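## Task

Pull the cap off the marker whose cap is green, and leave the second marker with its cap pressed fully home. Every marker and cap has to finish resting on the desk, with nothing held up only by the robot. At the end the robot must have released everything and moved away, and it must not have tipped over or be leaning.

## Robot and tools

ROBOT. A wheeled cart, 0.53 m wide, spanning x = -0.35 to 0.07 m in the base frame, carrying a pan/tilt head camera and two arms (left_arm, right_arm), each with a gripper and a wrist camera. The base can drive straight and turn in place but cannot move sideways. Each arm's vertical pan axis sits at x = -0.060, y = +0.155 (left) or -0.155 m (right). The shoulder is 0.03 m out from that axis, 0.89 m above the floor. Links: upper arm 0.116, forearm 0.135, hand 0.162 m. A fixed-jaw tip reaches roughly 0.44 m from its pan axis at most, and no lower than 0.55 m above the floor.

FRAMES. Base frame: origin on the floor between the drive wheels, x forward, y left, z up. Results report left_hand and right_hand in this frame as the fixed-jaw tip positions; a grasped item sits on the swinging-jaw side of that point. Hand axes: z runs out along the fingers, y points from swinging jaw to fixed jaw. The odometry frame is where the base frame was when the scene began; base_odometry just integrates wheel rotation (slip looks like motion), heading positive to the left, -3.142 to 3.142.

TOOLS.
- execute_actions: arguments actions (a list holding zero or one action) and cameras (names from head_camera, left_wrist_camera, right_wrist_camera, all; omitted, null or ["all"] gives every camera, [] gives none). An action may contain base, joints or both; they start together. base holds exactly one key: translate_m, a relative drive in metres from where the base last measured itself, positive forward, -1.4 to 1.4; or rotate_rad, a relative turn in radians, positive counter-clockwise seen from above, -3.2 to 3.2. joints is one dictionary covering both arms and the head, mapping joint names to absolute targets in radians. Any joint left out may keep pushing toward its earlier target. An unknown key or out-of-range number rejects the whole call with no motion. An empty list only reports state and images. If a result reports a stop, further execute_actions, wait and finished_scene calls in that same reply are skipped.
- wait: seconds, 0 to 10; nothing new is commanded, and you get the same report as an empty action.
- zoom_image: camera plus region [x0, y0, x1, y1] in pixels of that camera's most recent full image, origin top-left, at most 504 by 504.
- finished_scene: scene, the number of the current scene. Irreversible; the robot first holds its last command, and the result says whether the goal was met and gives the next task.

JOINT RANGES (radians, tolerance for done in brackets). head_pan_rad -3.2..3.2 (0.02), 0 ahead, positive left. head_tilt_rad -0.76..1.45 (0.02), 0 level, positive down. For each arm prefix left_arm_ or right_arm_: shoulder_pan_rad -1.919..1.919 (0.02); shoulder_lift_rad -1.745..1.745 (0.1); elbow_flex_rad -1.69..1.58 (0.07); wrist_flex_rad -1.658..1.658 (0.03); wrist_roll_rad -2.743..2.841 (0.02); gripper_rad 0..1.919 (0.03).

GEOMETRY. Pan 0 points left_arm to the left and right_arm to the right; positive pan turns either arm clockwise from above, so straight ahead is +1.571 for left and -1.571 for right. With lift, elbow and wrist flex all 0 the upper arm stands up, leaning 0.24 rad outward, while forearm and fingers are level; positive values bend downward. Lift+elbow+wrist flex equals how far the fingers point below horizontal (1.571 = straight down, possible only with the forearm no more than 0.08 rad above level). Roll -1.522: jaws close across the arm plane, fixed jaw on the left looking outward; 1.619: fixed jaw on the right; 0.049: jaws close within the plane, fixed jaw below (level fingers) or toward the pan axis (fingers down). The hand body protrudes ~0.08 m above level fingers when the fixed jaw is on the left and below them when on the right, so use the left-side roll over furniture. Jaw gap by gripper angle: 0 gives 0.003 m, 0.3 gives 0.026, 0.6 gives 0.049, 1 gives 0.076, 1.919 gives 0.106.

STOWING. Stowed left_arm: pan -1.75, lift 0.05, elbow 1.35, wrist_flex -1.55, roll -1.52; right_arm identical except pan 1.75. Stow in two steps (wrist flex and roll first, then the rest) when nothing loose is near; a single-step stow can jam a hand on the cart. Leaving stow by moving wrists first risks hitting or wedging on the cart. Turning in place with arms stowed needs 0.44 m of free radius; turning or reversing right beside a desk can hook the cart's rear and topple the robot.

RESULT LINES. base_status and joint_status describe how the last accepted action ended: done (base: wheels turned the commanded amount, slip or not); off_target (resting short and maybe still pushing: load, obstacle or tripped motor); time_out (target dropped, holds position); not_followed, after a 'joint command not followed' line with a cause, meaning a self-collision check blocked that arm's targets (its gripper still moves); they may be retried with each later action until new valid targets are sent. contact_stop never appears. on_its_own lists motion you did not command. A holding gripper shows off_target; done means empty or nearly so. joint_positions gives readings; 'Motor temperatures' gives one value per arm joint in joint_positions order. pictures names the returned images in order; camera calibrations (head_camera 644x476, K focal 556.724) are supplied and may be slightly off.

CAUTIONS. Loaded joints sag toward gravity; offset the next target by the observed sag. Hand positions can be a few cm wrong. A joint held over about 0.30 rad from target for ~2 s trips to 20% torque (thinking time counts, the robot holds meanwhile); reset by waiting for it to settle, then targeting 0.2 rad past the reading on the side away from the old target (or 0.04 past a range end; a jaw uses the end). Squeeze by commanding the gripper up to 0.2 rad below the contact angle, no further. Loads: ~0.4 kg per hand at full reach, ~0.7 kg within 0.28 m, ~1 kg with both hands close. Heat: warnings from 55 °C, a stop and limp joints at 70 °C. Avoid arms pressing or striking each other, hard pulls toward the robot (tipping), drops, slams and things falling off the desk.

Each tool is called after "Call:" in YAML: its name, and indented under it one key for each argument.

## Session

Call:
execute_actions:
  actions: []

Scene clock: 0.00 s.
Motor temperatures (°C, as the motors report them): left_arm=[30 31 30 30 32] | right_arm=[28 31 31 30 28]
base_odometry: x=+0.000 y=+0.000 heading=+0.000 (m, m, rad; odometry frame)
base_status: not commanded
joint_positions: head_pan_rad=-0.022 head_tilt_rad=-0.008 left_arm_shoulder_pan_rad=-1.728 left_arm_shoulder_lift_rad=-0.004 left_arm_elbow_flex_rad=+1.326 left_arm_wrist_flex_rad=-1.565 left_arm_wrist_roll_rad=-1.517 left_arm_gripper_rad=+1.920 right_arm_shoulder_pan_rad=+1.743 right_arm_shoulder_lift_rad=+0.079 right_arm_elbow_flex_rad=+1.354 right_arm_wrist_flex_rad=-1.449 right_arm_wrist_roll_rad=-1.530 right_arm_gripper_rad=+1.920
joint_status: not commanded
left_hand: x=-0.3078 y=+0.1078 z=+0.9156 quat_wxyz=(-0.060, -0.614, -0.050, +0.785) (m; base frame)
right_hand: x=-0.3090 y=-0.1195 z=+0.8734 quat_wxyz=(-0.059, +0.699, -0.063, -0.710) (m; base frame)
pictures: head_camera, left_wrist_camera, right_wrist_camera
camera_calibration (this result's frames):
head_camera: T_world_to_cam=[[-0.0690265, -0.997527, -0.0132391, 0.0100885], [-0.0501299, 0.0167223, -0.998603, 1.18721], [0.996355, -0.0682664, -0.0511602, 0.102744], [0, 0, 0, 1]] pos_world=[-0.0421577, -0.00277546, 1.19095]
left_wrist_camera: T_world_to_cam=[[-0.134355, 0.990101, 0.0406036, -0.184901], [0.311409, 0.0810861, -0.94681, 0.975651], [-0.94073, -0.114565, -0.319221, 0.0856598], [0, 0, 0, 1]] pos_world=[-0.248086, 0.113772, 0.958608]
right_wrist_camera: T_world_to_cam=[[0.181465, 0.982736, -0.0360494, 0.201828], [0.535113, -0.129433, -0.834806, 0.897498], [-0.825061, 0.132197, -0.549362, 0.306243], [0, 0, 0, 1]] pos_world=[-0.264218, -0.122663, 0.924751]
Images, in order (width x height): head_camera 644x476, left_wrist_camera 644x476, right_wrist_camera 644x476.

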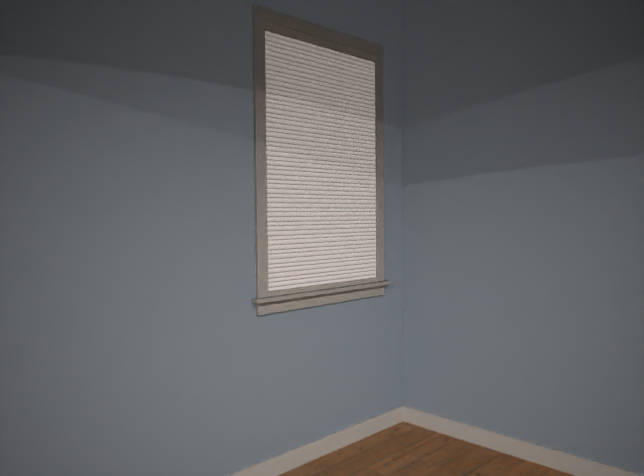

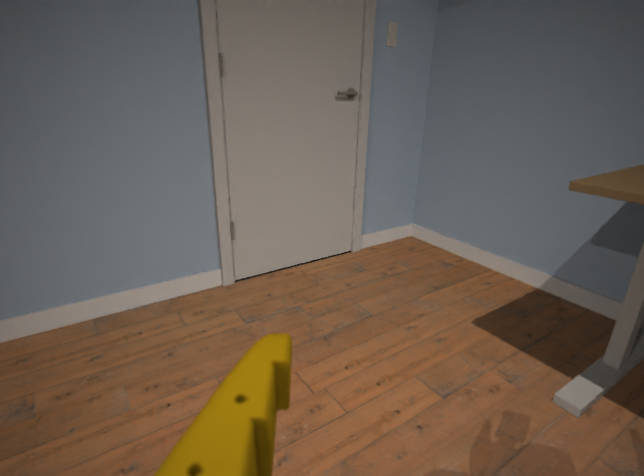

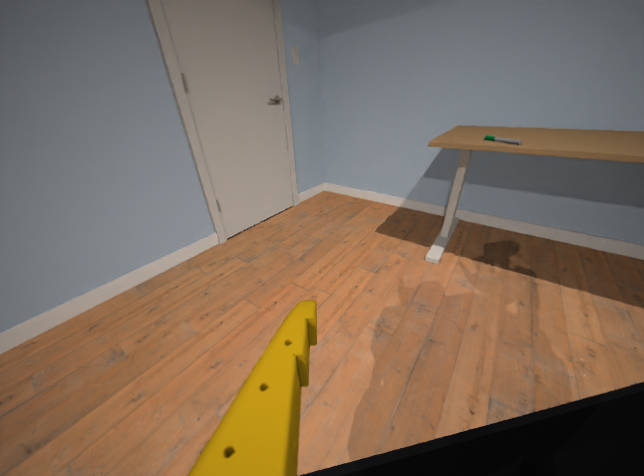

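Call:
execute_actions:
  actions:
    - {"joints": {"head_pan_rad": 2.6, "head_tilt_rad": 0.35}}
  cameras: ["head_camera"]

Scene clock: 7.90 s.
Motor temperatures (°C, as the motors report them): left_arm=[30 31 30 30 32] | right_arm=[28 31 31 30 28]
base_odometry: x=+0.000 y=+0.000 heading=+0.000 (m, m, rad; odometry frame)
base_status: not commanded
joint_positions: head_pan_rad=+2.590 head_tilt_rad=+0.343 left_arm_shoulder_pan_rad=-1.728 left_arm_shoulder_lift_rad=-0.004 left_arm_elbow_flex_rad=+1.326 left_arm_wrist_flex_rad=-1.565 left_arm_wrist_roll_rad=-1.517 left_arm_gripper_rad=+1.920 right_arm_shoulder_pan_rad=+1.743 right_arm_shoulder_lift_rad=+0.079 right_arm_elbow_flex_rad=+1.354 right_arm_wrist_flex_rad=-1.449 right_arm_wrist_roll_rad=-1.530 right_arm_gripper_rad=+1.920
joint_status: all done
left_hand: x=-0.3078 y=+0.1078 z=+0.9156 quat_wxyz=(-0.060, -0.614, -0.050, +0.785) (m; base frame)
right_hand: x=-0.3090 y=-0.1195 z=+0.8734 quat_wxyz=(-0.059, +0.699, -0.063, -0.710) (m; base frame)
pictures: head_camera
camera_calibration (this result's frames):
head_camera: T_world_to_cam=[[0.564881, 0.825164, 0.00375127, 0.0203262], [0.325014, -0.218311, -0.920166, 1.11457], [-0.758469, 0.521003, -0.39151, 0.412009], [0, 0, 0, 1]] pos_world=[-0.0612353, 0.0118915, 1.18682]
Images, in order (width x height): head_camera 644x476.

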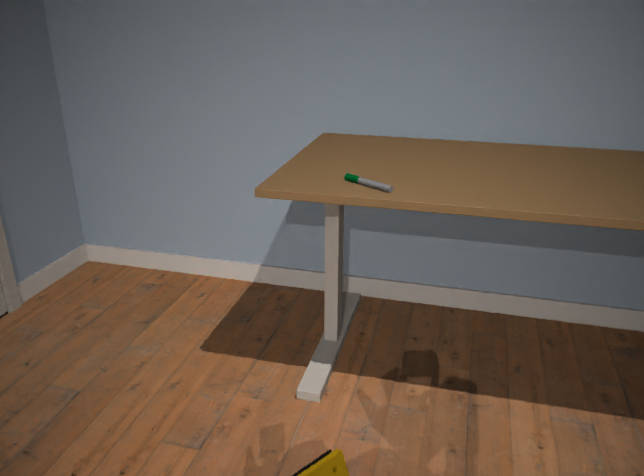

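Call:
zoom_image:
  camera: "head_camera"
  region: [240, 120, 440, 240]

Call:
zoom_image:
  camera: "head_camera"
  region: [270, 270, 420, 420]

Region (240, 120, 440, 240) of head_camera's 644x476 image, scaled by 2.520; it fills the top 302 rows of this view, and the rest is white.

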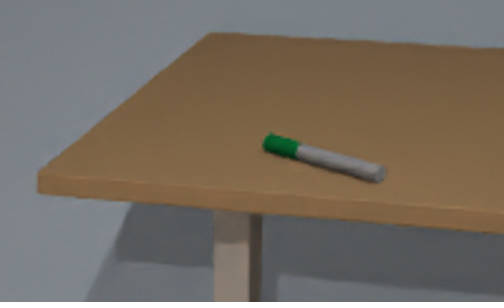

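Region (270, 270, 420, 420) of head_camera's 644x476 image, scaled by 3.360.

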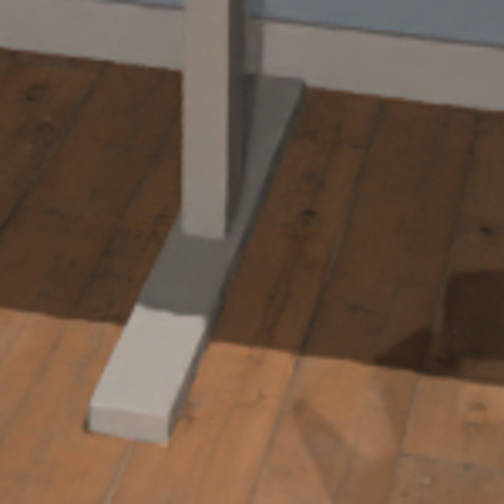

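Call:
execute_actions:
  actions:
    - {"base": {"rotate_rad": 2.62}, "joints": {"head_pan_rad": -0.15, "head_tilt_rad": 0.4, "left_arm_shoulder_pan_rad": 1.6, "left_arm_shoulder_lift_rad": 0.5, "left_arm_elbow_flex_rad": -0.5, "right_arm_shoulder_pan_rad": -1.6, "right_arm_shoulder_lift_rad": 0.55, "right_arm_elbow_flex_rad": -0.55}}
  cameras: ["head_camera"]

Scene clock: 131.87 s.
Motor temperatures (°C, as the motors report them): left_arm=[30 30 30 30 32] | right_arm=[28 31 31 30 28]
base_odometry: x=-0.001 y=+0.000 heading=+2.619 (m, m, rad; odometry frame)
base_status: done
joint_positions: head_pan_rad=-0.140 head_tilt_rad=+0.393 left_arm_shoulder_pan_rad=+1.591 left_arm_shoulder_lift_rad=+0.519 left_arm_elbow_flex_rad=-0.466 left_arm_wrist_flex_rad=-1.565 left_arm_wrist_roll_rad=-1.517 left_arm_gripper_rad=+1.920 right_arm_shoulder_pan_rad=-1.595 right_arm_shoulder_lift_rad=+0.569 right_arm_elbow_flex_rad=-0.518 right_arm_wrist_flex_rad=-1.449 right_arm_wrist_roll_rad=-1.530 right_arm_gripper_rad=+1.920
joint_status: all done
left_hand: x=+0.1954 y=+0.1575 z=+1.1361 quat_wxyz=(+0.999, +0.000, +0.030, -0.013) (m; base frame)
right_hand: x=+0.2172 y=-0.1406 z=+1.1302 quat_wxyz=(+0.996, -0.001, +0.087, +0.016) (m; base frame)
pictures: head_camera
camera_calibration (this result's frames):
head_camera: T_world_to_cam=[[-0.187352, -0.982273, 0.00618993, -0.0178357], [-0.430453, 0.0764341, -0.899371, 1.05512], [0.882955, -0.171164, -0.437142, 0.541679], [0, 0, 0, 1]] pos_world=[-0.0274391, -0.0054512, 1.18585]
Images, in order (width x height): head_camera 644x476.

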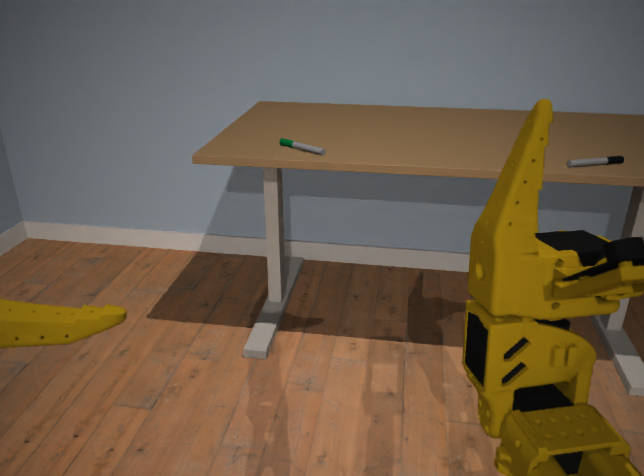

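Call:
execute_actions:
  actions: []

Scene clock: 147.17 s.
Motor temperatures (°C, as the motors report them): left_arm=[30 30 30 30 32] | right_arm=[28 31 31 30 28]
base_odometry: x=-0.001 y=+0.000 heading=+2.619 (m, m, rad; odometry frame)
base_status: done
joint_positions: head_pan_rad=-0.140 head_tilt_rad=+0.393 left_arm_shoulder_pan_rad=+1.591 left_arm_shoulder_lift_rad=+0.519 left_arm_elbow_flex_rad=-0.466 left_arm_wrist_flex_rad=-1.565 left_arm_wrist_roll_rad=-1.517 left_arm_gripper_rad=+1.920 right_arm_shoulder_pan_rad=-1.595 right_arm_shoulder_lift_rad=+0.569 right_arm_elbow_flex_rad=-0.518 right_arm_wrist_flex_rad=-1.449 right_arm_wrist_roll_rad=-1.530 right_arm_gripper_rad=+1.920
joint_status: all done
left_hand: x=+0.1954 y=+0.1575 z=+1.1361 quat_wxyz=(+0.999, +0.000, +0.030, -0.013) (m; base frame)
right_hand: x=+0.2172 y=-0.1406 z=+1.1302 quat_wxyz=(+0.996, -0.001, +0.087, +0.016) (m; base frame)
pictures: head_camera, left_wrist_camera, right_wrist_camera
camera_calibration (this result's frames):
head_camera: T_world_to_cam=[[-0.187352, -0.982273, 0.00618994, -0.0178357], [-0.430453, 0.0764341, -0.899371, 1.05512], [0.882955, -0.171163, -0.437142, 0.541679], [0, 0, 0, 1]] pos_world=[-0.0274391, -0.0054512, 1.18585]
left_wrist_camera: T_world_to_cam=[[-0.0657641, -0.997788, -0.0096807, 0.181393], [0.807789, -0.0475408, -0.587552, 0.538837], [0.585792, -0.0464598, 0.809129, -0.955857], [0, 0, 0, 1]] pos_world=[0.136596, 0.1622, 1.09176]
right_wrist_camera: T_world_to_cam=[[0.0575156, -0.998202, -0.0168861, -0.136934], [0.715879, 0.0530258, -0.696208, 0.657318], [0.695851, 0.0279544, 0.717642, -0.892668], [0, 0, 0, 1]] pos_world=[0.15848, -0.146589, 1.09593]
Images, in order (width x height): head_camera 644x476, left_wrist_camera 644x476, right_wrist_camera 644x476.

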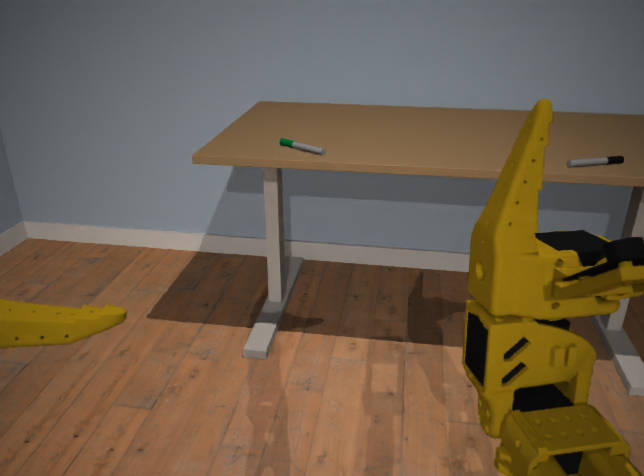

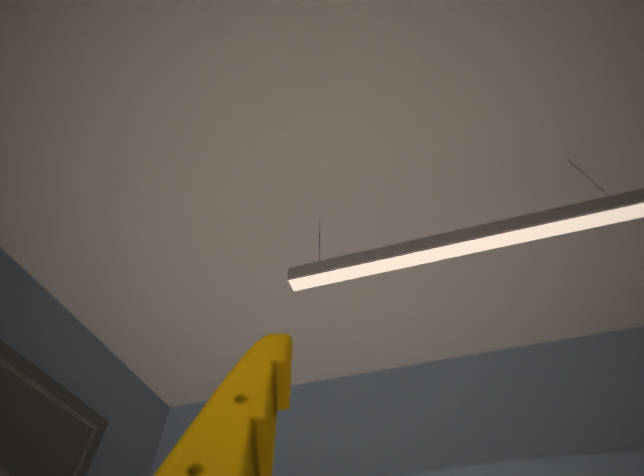

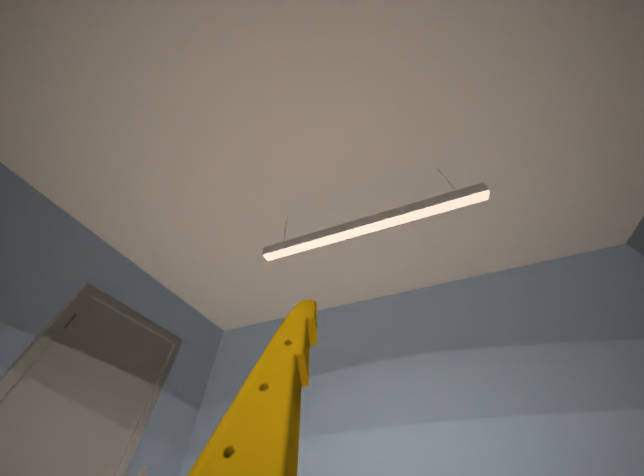

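Call:
execute_actions:
  actions:
    - {"base": {"translate_m": 1.03}, "joints": {"head_pan_rad": -0.46, "head_tilt_rad": 0.66, "left_arm_shoulder_pan_rad": 1.55, "left_arm_shoulder_lift_rad": 0.40, "left_arm_elbow_flex_rad": -0.42, "left_arm_wrist_flex_rad": 1.14, "left_arm_wrist_roll_rad": 0.33, "left_arm_gripper_rad": 0.6, "right_arm_shoulder_pan_rad": -0.9, "right_arm_shoulder_lift_rad": 0.60, "right_arm_elbow_flex_rad": -0.54, "right_arm_wrist_flex_rad": 1.43, "right_arm_wrist_roll_rad": 2.41, "right_arm_gripper_rad": 0.6}}
  cameras: ["head_camera"]

Scene clock: 174.77 s.
Motor temperatures (°C, as the motors report them): left_arm=[30 30 30 30 32] | right_arm=[28 31 31 30 28]
base_odometry: x=-0.894 y=+0.513 heading=+2.619 (m, m, rad; odometry frame)
base_status: done
joint_positions: head_pan_rad=-0.450 head_tilt_rad=+0.654 left_arm_shoulder_pan_rad=+1.559 left_arm_shoulder_lift_rad=+0.455 left_arm_elbow_flex_rad=-0.417 left_arm_wrist_flex_rad=+1.132 left_arm_wrist_roll_rad=+0.319 left_arm_gripper_rad=+0.607 right_arm_shoulder_pan_rad=-0.905 right_arm_shoulder_lift_rad=+0.622 right_arm_elbow_flex_rad=-0.518 right_arm_wrist_flex_rad=+1.423 right_arm_wrist_roll_rad=+2.402 right_arm_gripper_rad=+0.607
joint_status: all done
left_hand: x=+0.2357 y=+0.1560 z=+0.8322 quat_wxyz=(+0.121, -0.784, +0.588, -0.158) (m; base frame)
right_hand: x=+0.1457 y=-0.3239 z=+0.8001 quat_wxyz=(-0.014, -0.998, -0.058, -0.016) (m; base frame)
pictures: head_camera
camera_calibration (this result's frames):
head_camera: T_world_to_cam=[[-0.475182, -0.879694, 0.0184813, -0.045511], [-0.582307, 0.298658, -0.756123, 0.883108], [0.659637, -0.370058, -0.654168, 0.78098], [0, 0, 0, 1]] pos_world=[-0.0225496, -0.0147753, 1.17947]
Images, in order (width x height): head_camera 644x476.

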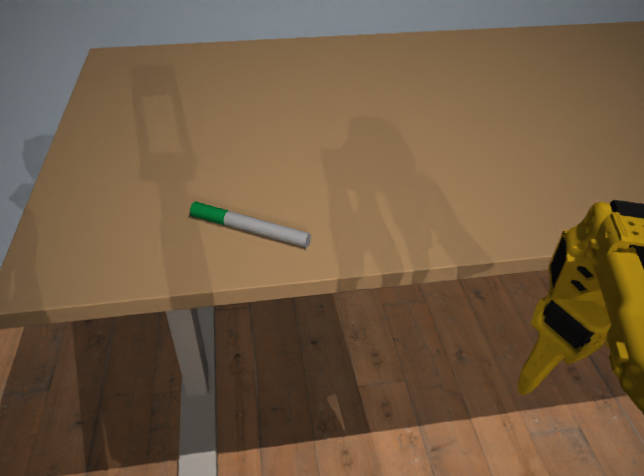

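Call:
zoom_image:
  camera: "head_camera"
  region: [170, 180, 340, 320]

Call:
zoom_image:
  camera: "head_camera"
  region: [0, 220, 160, 350]

Region (170, 180, 340, 320) of head_camera's 644x476 image, scaled by 2.965; it fills the top 415 rows of this view, and the rest is white.

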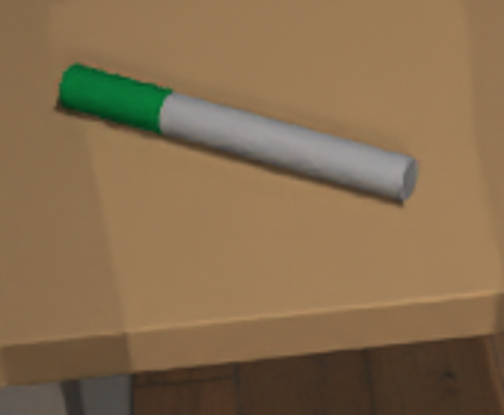

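Region (0, 220, 160, 350) of head_camera's 644x476 image, scaled by 3.150; it fills the top 410 rows of this view, and the rest is white.

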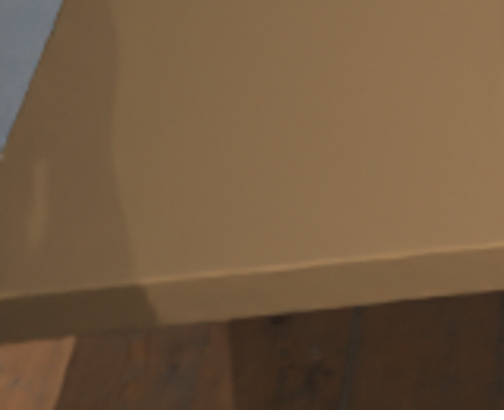

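Call:
execute_actions:
  actions:
    - {"base": {"rotate_rad": -0.29}, "joints": {"head_pan_rad": -0.13, "head_tilt_rad": 0.70}}
  cameras: ["head_camera"]

Scene clock: 221.00 s.
Motor temperatures (°C, as the motors report them): left_arm=[30 31 30 30 32] | right_arm=[28 31 31 30 28]
base_odometry: x=-0.894 y=+0.513 heading=+2.330 (m, m, rad; odometry frame)
base_status: done
joint_positions: head_pan_rad=-0.140 head_tilt_rad=+0.694 left_arm_shoulder_pan_rad=+1.557 left_arm_shoulder_lift_rad=+0.455 left_arm_elbow_flex_rad=-0.417 left_arm_wrist_flex_rad=+1.132 left_arm_wrist_roll_rad=+0.319 left_arm_gripper_rad=+0.607 right_arm_shoulder_pan_rad=-0.903 right_arm_shoulder_lift_rad=+0.622 right_arm_elbow_flex_rad=-0.518 right_arm_wrist_flex_rad=+1.423 right_arm_wrist_roll_rad=+2.402 right_arm_gripper_rad=+0.607
joint_status: all done
left_hand: x=+0.2357 y=+0.1565 z=+0.8322 quat_wxyz=(+0.122, -0.784, +0.588, -0.158) (m; base frame)
right_hand: x=+0.1455 y=-0.3242 z=+0.8001 quat_wxyz=(-0.014, -0.998, -0.057, -0.016) (m; base frame)
pictures: head_camera
camera_calibration (this result's frames):
head_camera: T_world_to_cam=[[-0.183346, -0.98284, 0.0202709, -0.0338546], [-0.675043, 0.110883, -0.729398, 0.847989], [0.714634, -0.147416, -0.683789, 0.817658], [0, 0, 0, 1]] pos_world=[-0.0181041, -0.00676587, 1.17831]
Images, in order (width x height): head_camera 644x476.

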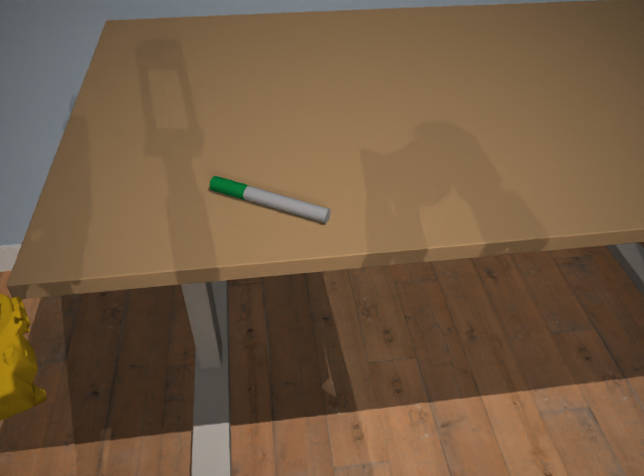

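Call:
zoom_image:
  camera: "head_camera"
  region: [190, 155, 360, 295]

Call:
zoom_image:
  camera: "head_camera"
  region: [0, 200, 200, 320]

Region (190, 155, 360, 295) of head_camera's 644x476 image, scaled by 2.965; it fills the top 415 rows of this view, and the rest is white.

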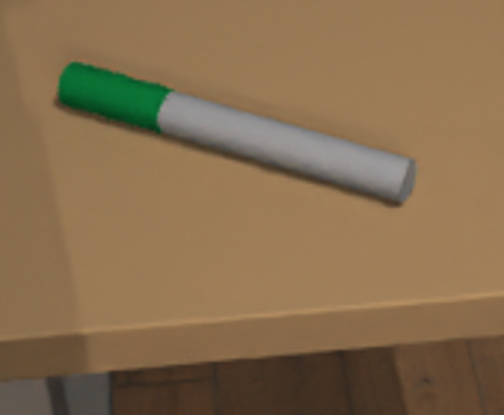

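Region (0, 200, 200, 320) of head_camera's 644x476 image, scaled by 2.520; it fills the top 302 rows of this view, and the rest is white.

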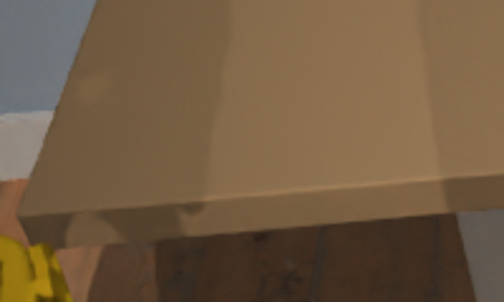

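Call:
execute_actions:
  actions:
    - {"base": {"translate_m": 0.339}, "joints": {"head_pan_rad": -0.25, "head_tilt_rad": 1.06, "left_arm_shoulder_pan_rad": 1.919, "right_arm_shoulder_pan_rad": -1.825, "right_arm_shoulder_lift_rad": 0.644, "right_arm_elbow_flex_rad": -0.408, "right_arm_wrist_flex_rad": 1.255, "right_arm_wrist_roll_rad": 2.345, "right_arm_gripper_rad": 0.6}}

Scene clock: 256.23 s.
Motor temperatures (°C, as the motors report them): left_arm=[30 31 30 30 32] | right_arm=[28 31 31 30 28]
base_odometry: x=-1.127 y=+0.759 heading=+2.328 (m, m, rad; odometry frame)
base_status: done
joint_positions: head_pan_rad=-0.240 head_tilt_rad=+1.055 left_arm_shoulder_pan_rad=+1.910 left_arm_shoulder_lift_rad=+0.455 left_arm_elbow_flex_rad=-0.417 left_arm_wrist_flex_rad=+1.132 left_arm_wrist_roll_rad=+0.319 left_arm_gripper_rad=+0.607 right_arm_shoulder_pan_rad=-1.819 right_arm_shoulder_lift_rad=+0.661 right_arm_elbow_flex_rad=-0.407 right_arm_wrist_flex_rad=+1.262 right_arm_wrist_roll_rad=+2.353 right_arm_gripper_rad=+0.607
joint_status: all done
left_hand: x=+0.2180 y=+0.0542 z=+0.8322 quat_wxyz=(+0.092, -0.669, +0.716, -0.177) (m; base frame)
right_hand: x=+0.2011 y=-0.0950 z=+0.7769 quat_wxyz=(-0.007, -0.882, -0.471, -0.027) (m; base frame)
pictures: head_camera, left_wrist_camera, right_wrist_camera
camera_calibration (this result's frames):
head_camera: T_world_to_cam=[[-0.270863, -0.961994, 0.0346467, -0.0545144], [-0.867932, 0.228495, -0.441003, 0.506981], [0.416326, -0.149522, -0.896836, 1.04886], [0, 0, 0, 1]] pos_world=[-0.0114069, -0.0114579, 1.16612]
left_wrist_camera: T_world_to_cam=[[0.92377, -0.00228666, 0.382942, -0.519569], [-0.248048, -0.765427, 0.593795, -0.376888], [0.291756, -0.643518, -0.707646, 0.63074], [0, 0, 0, 1]] pos_world=[0.202453, 0.116224, 0.8691]
right_wrist_camera: T_world_to_cam=[[-0.814757, 0.579264, -0.024987, 0.235059], [0.452888, 0.662729, 0.596391, -0.472944], [0.362028, 0.474598, -0.802305, 0.661164], [0, 0, 0, 1]] pos_world=[0.166347, -0.136515, 0.818389]
Images, in order (width x height): head_camera 644x476, left_wrist_camera 644x476, right_wrist_camera 644x476.

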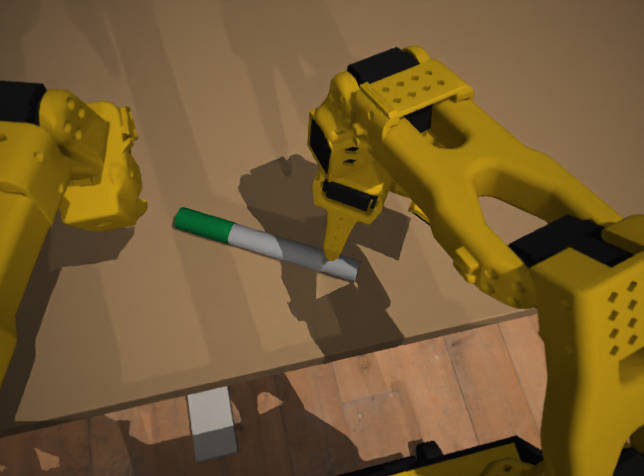

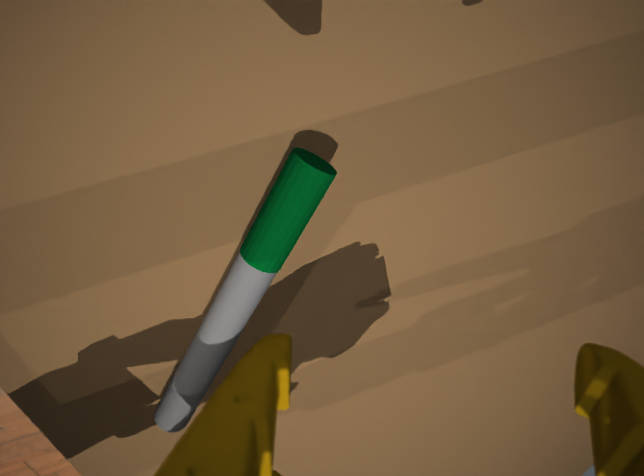

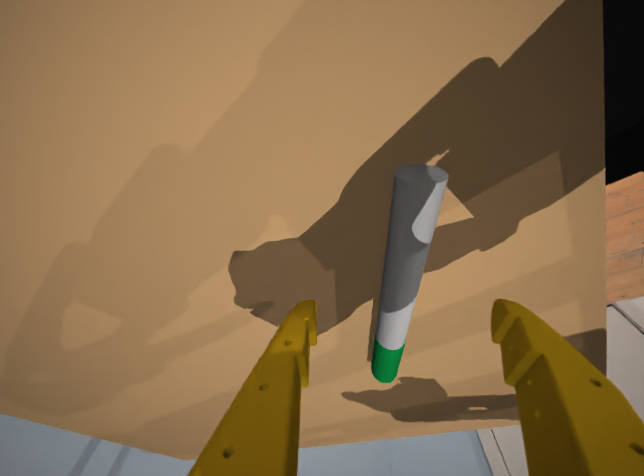

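Call:
zoom_image:
  camera: "head_camera"
  region: [160, 170, 440, 330]

Call:
zoom_image:
  camera: "right_wrist_camera"
  region: [260, 140, 560, 400]

Region (160, 170, 440, 330) of head_camera's 644x476 image, scaled by 1.800; it fills the top 288 rows of this view, and the rest is white.

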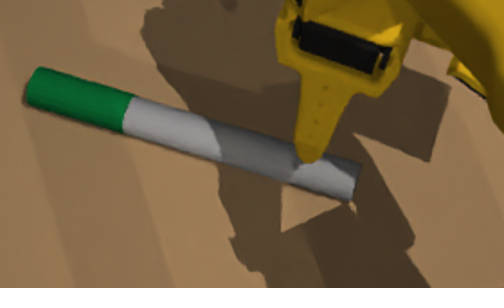

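Region (260, 140, 560, 400) of right_wrist_camera's 644x476 image, scaled by 1.680; it fills the top 437 rows of this view, and the rest is white.

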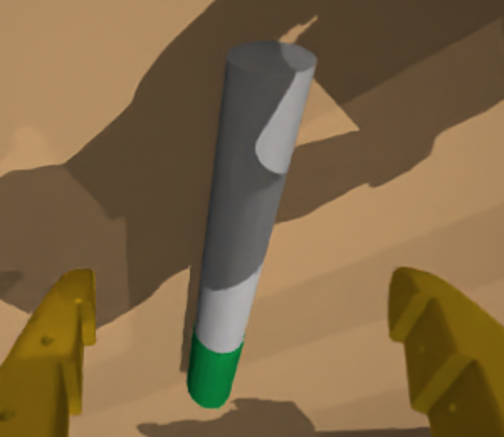

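Call:
execute_actions:
  actions:
    - {"base": {"translate_m": -0.013}, "joints": {"right_arm_shoulder_pan_rad": -1.896, "right_arm_shoulder_lift_rad": 0.715, "right_arm_elbow_flex_rad": -0.352, "right_arm_wrist_flex_rad": 1.117}}
  cameras: ["right_wrist_camera", "head_camera"]

Scene clock: 330.13 s.
Motor temperatures (°C, as the motors report them): left_arm=[30 31 30 30 32] | right_arm=[29 31 31 30 28]
base_odometry: x=-1.117 y=+0.749 heading=+2.328 (m, m, rad; odometry frame)
base_status: done
joint_positions: head_pan_rad=-0.240 head_tilt_rad=+1.055 left_arm_shoulder_pan_rad=+1.912 left_arm_shoulder_lift_rad=+0.455 left_arm_elbow_flex_rad=-0.417 left_arm_wrist_flex_rad=+1.134 left_arm_wrist_roll_rad=+0.319 left_arm_gripper_rad=+0.607 right_arm_shoulder_pan_rad=-1.889 right_arm_shoulder_lift_rad=+0.733 right_arm_elbow_flex_rad=-0.349 right_arm_wrist_flex_rad=+1.124 right_arm_wrist_roll_rad=+2.353 right_arm_gripper_rad=+0.607
joint_status: all done
left_hand: x=+0.2176 y=+0.0539 z=+0.8321 quat_wxyz=(+0.092, -0.668, +0.717, -0.176) (m; base frame)
right_hand: x=+0.1974 y=-0.0763 z=+0.7533 quat_wxyz=(-0.006, -0.864, -0.502, -0.031) (m; base frame)
pictures: head_camera, right_wrist_camera
camera_calibration (this result's frames):
head_camera: T_world_to_cam=[[-0.270933, -0.961974, 0.0346486, -0.0545199], [-0.867938, 0.228566, -0.440954, 0.506924], [0.416267, -0.149542, -0.89686, 1.04888], [0, 0, 0, 1]] pos_world=[-0.0114069, -0.0114608, 1.16612]
right_wrist_camera: T_world_to_cam=[[-0.85337, 0.520445, -0.0299533, 0.227556], [0.400674, 0.691572, 0.600989, -0.460568], [0.333496, 0.500864, -0.798696, 0.639661], [0, 0, 0, 1]] pos_world=[0.165402, -0.120298, 0.794507]
Images, in order (width x height): head_camera 644x476, right_wrist_camera 644x476.

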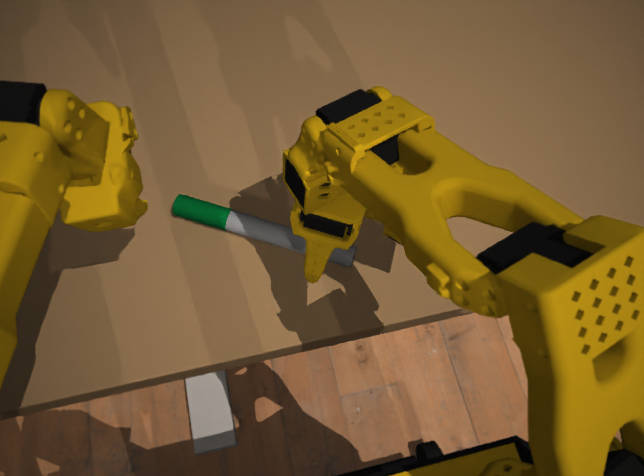

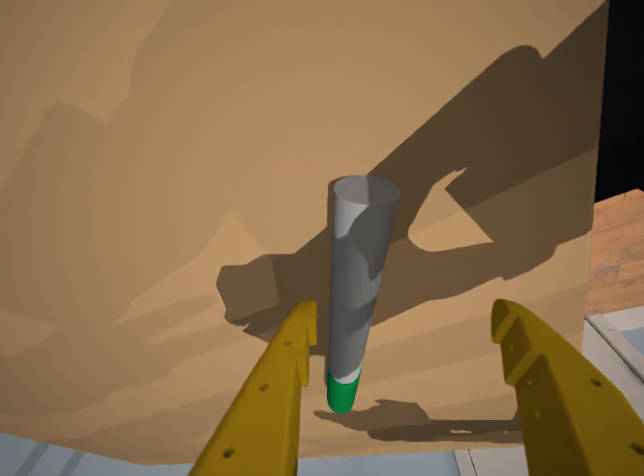

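Call:
zoom_image:
  camera: "right_wrist_camera"
  region: [240, 150, 540, 430]

Region (240, 150, 540, 430) of right_wrist_camera's 644x476 image, scaled by 1.680; it fills the top 470 rows of this view, and the rest is white.

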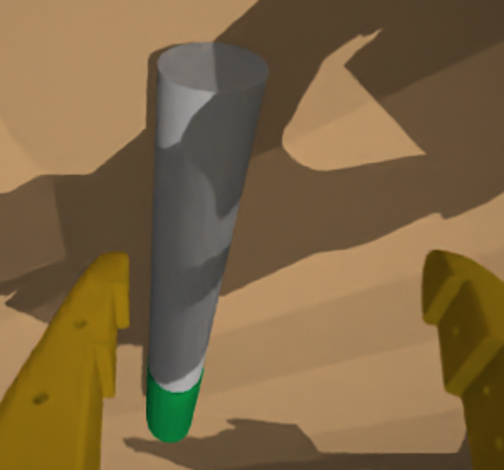

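Call:
execute_actions:
  actions:
    - {"joints": {"right_arm_shoulder_lift_rad": 0.841, "right_arm_elbow_flex_rad": -0.346, "right_arm_wrist_flex_rad": 0.987, "right_arm_gripper_rad": 0.47}}
  cameras: ["right_wrist_camera", "head_camera"]

Scene clock: 353.93 s.
Motor temperatures (°C, as the motors report them): left_arm=[30 32 30 30 32] | right_arm=[29 31 31 30 28]
base_odometry: x=-1.117 y=+0.749 heading=+2.328 (m, m, rad; odometry frame)
base_status: not commanded
joint_positions: head_pan_rad=-0.240 head_tilt_rad=+1.055 left_arm_shoulder_pan_rad=+1.912 left_arm_shoulder_lift_rad=+0.455 left_arm_elbow_flex_rad=-0.417 left_arm_wrist_flex_rad=+1.134 left_arm_wrist_roll_rad=+0.319 left_arm_gripper_rad=+0.607 right_arm_shoulder_pan_rad=-1.889 right_arm_shoulder_lift_rad=+0.851 right_arm_elbow_flex_rad=-0.344 right_arm_wrist_flex_rad=+1.000 right_arm_wrist_roll_rad=+2.353 right_arm_gripper_rad=+0.479
joint_status: all done
left_hand: x=+0.2176 y=+0.0539 z=+0.8321 quat_wxyz=(+0.092, -0.668, +0.717, -0.176) (m; base frame)
right_hand: x=+0.1980 y=-0.0761 z=+0.7264 quat_wxyz=(-0.007, -0.864, -0.502, -0.032) (m; base frame)
pictures: head_camera, right_wrist_camera
camera_calibration (this result's frames):
head_camera: T_world_to_cam=[[-0.270933, -0.961974, 0.0346486, -0.0545199], [-0.867938, 0.228566, -0.440954, 0.506924], [0.416267, -0.149542, -0.896861, 1.04888], [0, 0, 0, 1]] pos_world=[-0.0114069, -0.0114608, 1.16612]
right_wrist_camera: T_world_to_cam=[[-0.853326, 0.520459, -0.0309464, 0.227899], [0.399798, 0.691283, 0.601904, -0.445282], [0.334659, 0.501248, -0.797968, 0.617079], [0, 0, 0, 1]] pos_world=[0.165984, -0.120106, 0.767479]
Images, in order (width x height): head_camera 644x476, right_wrist_camera 644x476.

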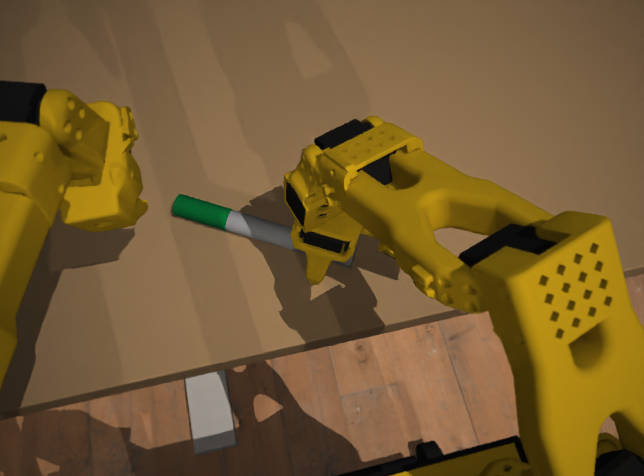

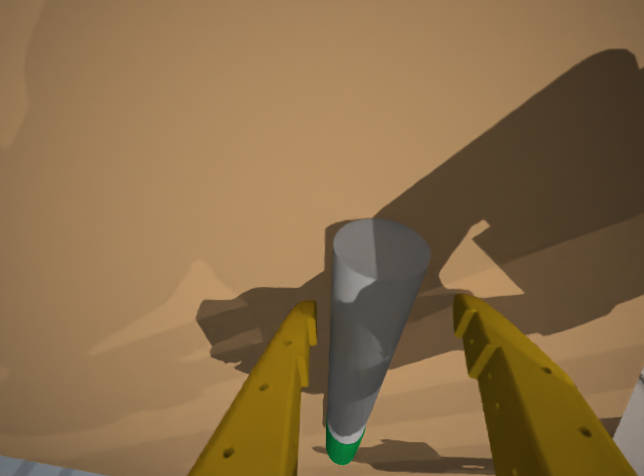

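Call:
execute_actions:
  actions:
    - {"joints": {"right_arm_gripper_rad": 0.01}}
  cameras: ["right_wrist_camera", "head_camera"]

Scene clock: 358.47 s.
Motor temperatures (°C, as the motors report them): left_arm=[30 32 30 30 32] | right_arm=[29 31 31 30 28]
base_odometry: x=-1.117 y=+0.749 heading=+2.328 (m, m, rad; odometry frame)
base_status: not commanded
joint_positions: head_pan_rad=-0.240 head_tilt_rad=+1.055 left_arm_shoulder_pan_rad=+1.912 left_arm_shoulder_lift_rad=+0.455 left_arm_elbow_flex_rad=-0.417 left_arm_wrist_flex_rad=+1.134 left_arm_wrist_roll_rad=+0.319 left_arm_gripper_rad=+0.607 right_arm_shoulder_pan_rad=-1.894 right_arm_shoulder_lift_rad=+0.854 right_arm_elbow_flex_rad=-0.344 right_arm_wrist_flex_rad=+0.995 right_arm_wrist_roll_rad=+2.353 right_arm_gripper_rad=+0.206
joint_status: right_arm_gripper_rad off_target (ended at +0.206, target +0.010)
left_hand: x=+0.2176 y=+0.0539 z=+0.8321 quat_wxyz=(+0.092, -0.668, +0.717, -0.176) (m; base frame)
right_hand: x=+0.1979 y=-0.0748 z=+0.7257 quat_wxyz=(-0.007, -0.863, -0.504, -0.032) (m; base frame)
pictures: head_camera, right_wrist_camera
camera_calibration (this result's frames):
head_camera: T_world_to_cam=[[-0.270933, -0.961974, 0.0346486, -0.0545199], [-0.867938, 0.228566, -0.440954, 0.506924], [0.416267, -0.149542, -0.896861, 1.04888], [0, 0, 0, 1]] pos_world=[-0.0114069, -0.0114608, 1.16612]
right_wrist_camera: T_world_to_cam=[[-0.855666, 0.516542, -0.0319394, 0.227982], [0.395736, 0.692822, 0.602818, -0.445434], [0.333509, 0.503171, -0.797239, 0.615816], [0, 0, 0, 1]] pos_world=[0.16597, -0.119016, 0.766749]
Images, in order (width x height): head_camera 644x476, right_wrist_camera 644x476.

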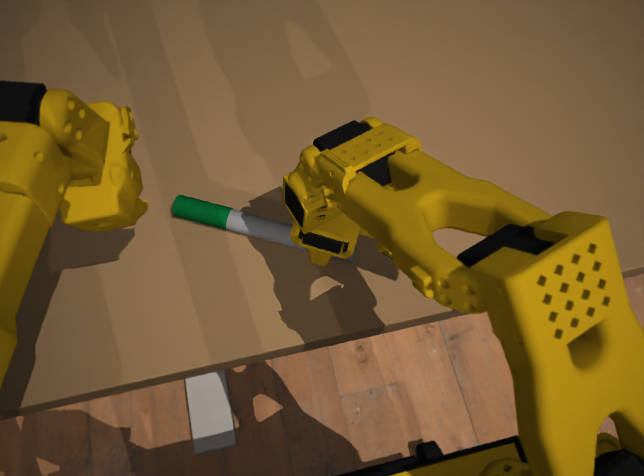

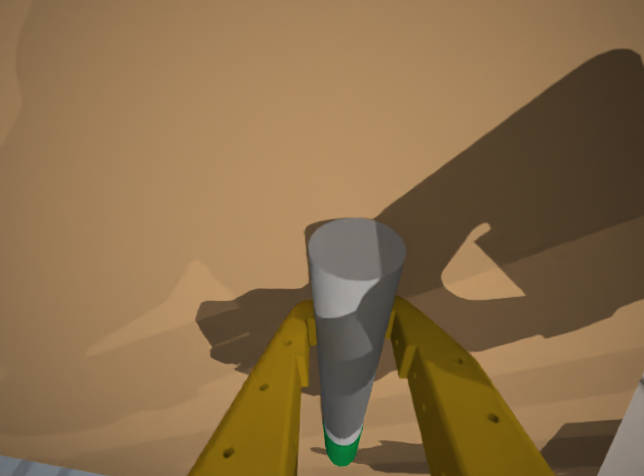

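Call:
execute_actions:
  actions:
    - {"joints": {"head_pan_rad": -0.02, "head_tilt_rad": 1.03, "right_arm_shoulder_pan_rad": -1.919, "right_arm_shoulder_lift_rad": 0.83, "right_arm_elbow_flex_rad": -0.62, "right_arm_wrist_flex_rad": 1.022, "right_arm_wrist_roll_rad": 2.841, "right_arm_gripper_rad": 0.01}}

Scene clock: 370.83 s.
Motor temperatures (°C, as the motors report them): left_arm=[30 32 30 30 32] | right_arm=[29 31 31 30 28]
base_odometry: x=-1.117 y=+0.749 heading=+2.328 (m, m, rad; odometry frame)
base_status: not commanded
joint_positions: head_pan_rad=-0.030 head_tilt_rad=+1.045 left_arm_shoulder_pan_rad=+1.912 left_arm_shoulder_lift_rad=+0.455 left_arm_elbow_flex_rad=-0.417 left_arm_wrist_flex_rad=+1.134 left_arm_wrist_roll_rad=+0.319 left_arm_gripper_rad=+0.607 right_arm_shoulder_pan_rad=-1.911 right_arm_shoulder_lift_rad=+0.854 right_arm_elbow_flex_rad=-0.585 right_arm_wrist_flex_rad=+1.018 right_arm_wrist_roll_rad=+2.825 right_arm_gripper_rad=+0.206
joint_status: right_arm_gripper_rad off_target (ended at +0.206, target +0.010); the others done
joint sent to its limit — the command would take right_arm_wrist_roll_rad past its upper limit, so that joint was sent only as far as its limit.
left_hand: x=+0.2176 y=+0.0539 z=+0.8321 quat_wxyz=(+0.092, -0.668, +0.717, -0.176) (m; base frame)
right_hand: x=+0.2400 y=-0.0518 z=+0.7640 quat_wxyz=(-0.059, -0.709, -0.691, -0.128) (m; base frame)
pictures: head_camera, left_wrist_camera, right_wrist_camera
camera_calibration (this result's frames):
head_camera: T_world_to_cam=[[-0.0646971, -0.997315, 0.0342978, -0.0444231], [-0.892004, 0.0423887, -0.450035, 0.516245], [0.447373, -0.0597098, -0.892352, 1.04515], [0, 0, 0, 1]] pos_world=[-0.0099546, -0.00378088, 1.1665]
left_wrist_camera: T_world_to_cam=[[0.924318, -0.00389973, 0.381604, -0.518112], [-0.248364, -0.765351, 0.593763, -0.377106], [0.289745, -0.643602, -0.708396, 0.63163], [0, 0, 0, 1]] pos_world=[0.202229, 0.11588, 0.869069]
right_wrist_camera: T_world_to_cam=[[-0.966541, 0.0645326, -0.248261, 0.421788], [-0.110513, 0.768648, 0.630054, -0.3965], [0.231484, 0.636409, -0.735798, 0.605142], [0, 0, 0, 1]] pos_world=[0.223776, -0.107568, 0.799792]
Images, in order (width x height): head_camera 644x476, left_wrist_camera 644x476, right_wrist_camera 644x476.

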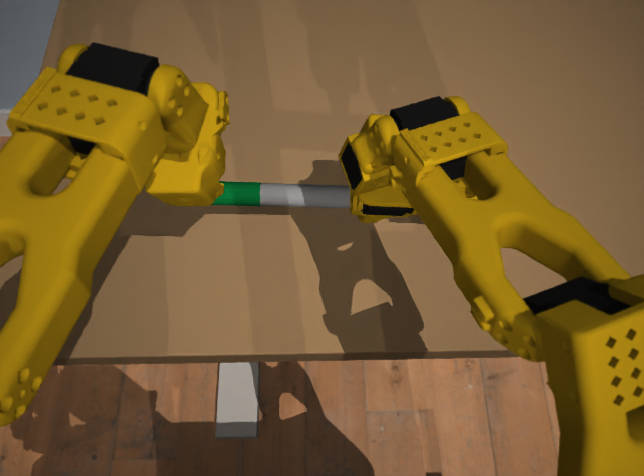

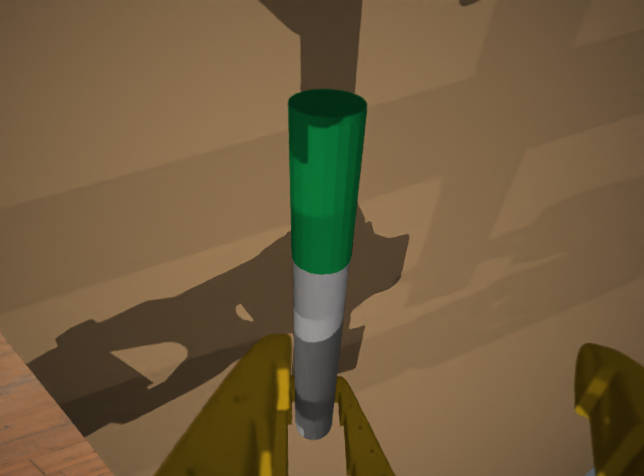

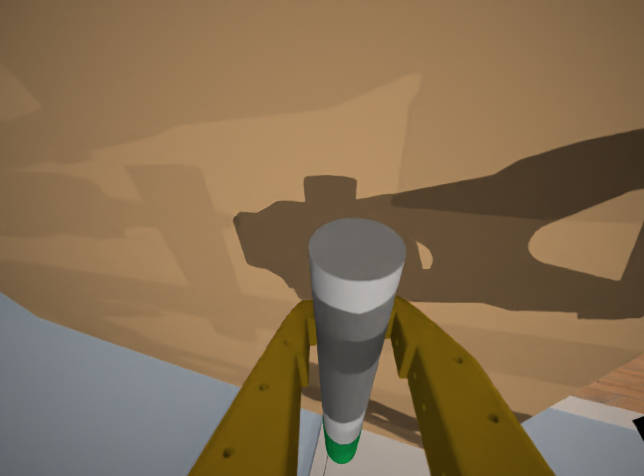

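Call:
zoom_image:
  camera: "left_wrist_camera"
  region: [200, 70, 460, 460]

Call:
zoom_image:
  camera: "head_camera"
  region: [130, 60, 470, 260]

Region (200, 70, 460, 460) of left_wrist_camera's 644x476 image, scaled by 1.292.

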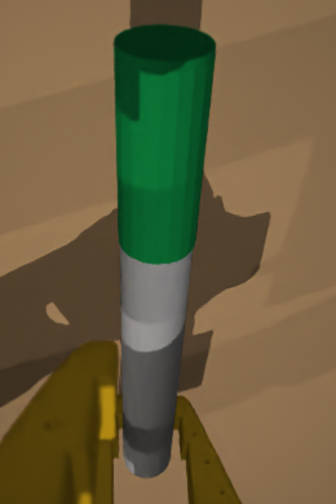

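Region (130, 60, 470, 260) of head_camera's 644x476 image, scaled by 1.482; it fills the top 296 rows of this view, and the rest is white.

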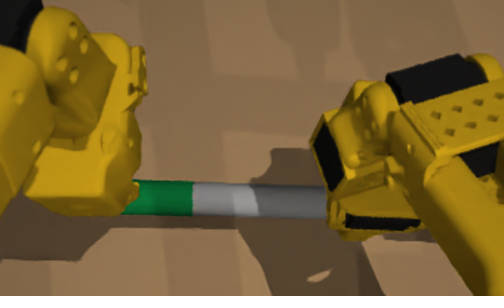

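Call:
execute_actions:
  actions:
    - {"joints": {"left_arm_shoulder_pan_rad": 1.89, "left_arm_shoulder_lift_rad": 0.58, "left_arm_elbow_flex_rad": -0.42, "left_arm_wrist_flex_rad": 0.982, "left_arm_wrist_roll_rad": 0.265, "left_arm_gripper_rad": 0.62, "right_arm_gripper_rad": 0.01}}
  cameras: ["left_wrist_camera", "head_camera"]

Scene clock: 451.77 s.
Motor temperatures (°C, as the motors report them): left_arm=[30 32 30 30 32] | right_arm=[29 31 31 30 28]
base_odometry: x=-1.117 y=+0.749 heading=+2.328 (m, m, rad; odometry frame)
base_status: not commanded
joint_positions: head_pan_rad=-0.030 head_tilt_rad=+1.045 left_arm_shoulder_pan_rad=+1.898 left_arm_shoulder_lift_rad=+0.602 left_arm_elbow_flex_rad=-0.417 left_arm_wrist_flex_rad=+0.994 left_arm_wrist_roll_rad=+0.275 left_arm_gripper_rad=+0.612 right_arm_shoulder_pan_rad=-1.911 right_arm_shoulder_lift_rad=+0.854 right_arm_elbow_flex_rad=-0.585 right_arm_wrist_flex_rad=+1.018 right_arm_wrist_roll_rad=+2.825 right_arm_gripper_rad=+0.206
joint_status: right_arm_gripper_rad off_target (ended at +0.206, target +0.010); the others done
left_hand: x=+0.2281 y=+0.0550 z=+0.7999 quat_wxyz=(+0.095, -0.658, +0.728, -0.170) (m; base frame)
right_hand: x=+0.2400 y=-0.0518 z=+0.7640 quat_wxyz=(-0.059, -0.709, -0.691, -0.128) (m; base frame)
pictures: head_camera, left_wrist_camera
camera_calibration (this result's frames):
head_camera: T_world_to_cam=[[-0.0646923, -0.997316, 0.0342976, -0.0444226], [-0.892002, 0.0423841, -0.450041, 0.516252], [0.447379, -0.0597077, -0.892349, 1.04515], [0, 0, 0, 1]] pos_world=[-0.00995467, -0.00378069, 1.1665]
left_wrist_camera: T_world_to_cam=[[0.924391, -0.036208, 0.379725, -0.512279], [-0.268317, -0.769288, 0.579829, -0.338638], [0.271123, -0.637875, -0.720838, 0.620389], [0, 0, 0, 1]] pos_world=[0.214481, 0.116672, 0.838078]
Images, in order (width x height): head_camera 644x476, left_wrist_camera 644x476.

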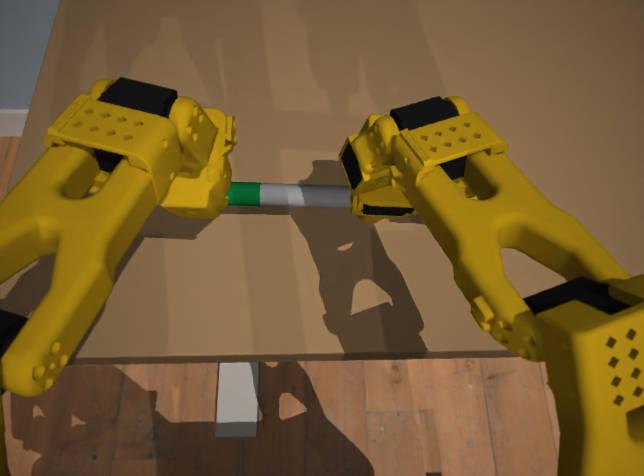

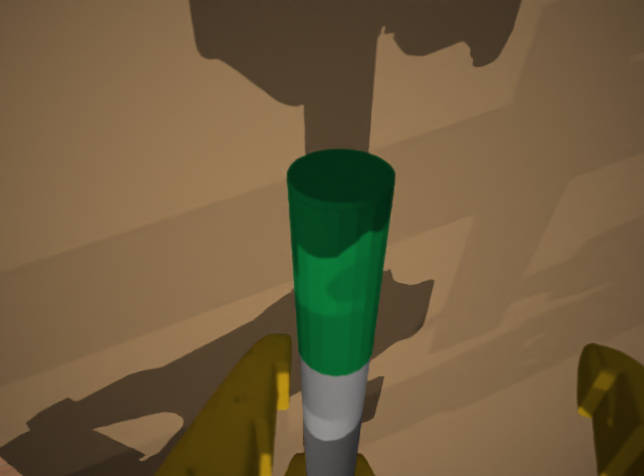

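Call:
zoom_image:
  camera: "left_wrist_camera"
  region: [200, 130, 500, 476]

Region (200, 130, 500, 476) of left_wrist_camera's 644x476 image, scaled by 1.457; it fills the left 437 columns of this view, and the rest is white.

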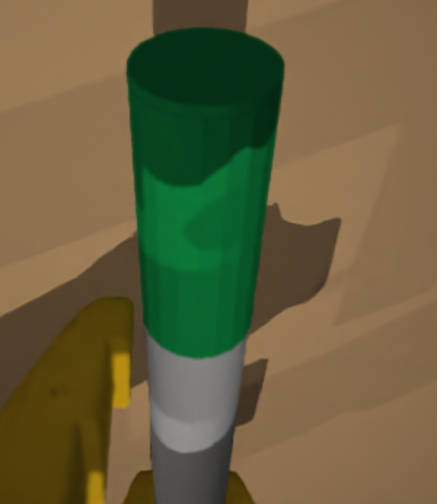

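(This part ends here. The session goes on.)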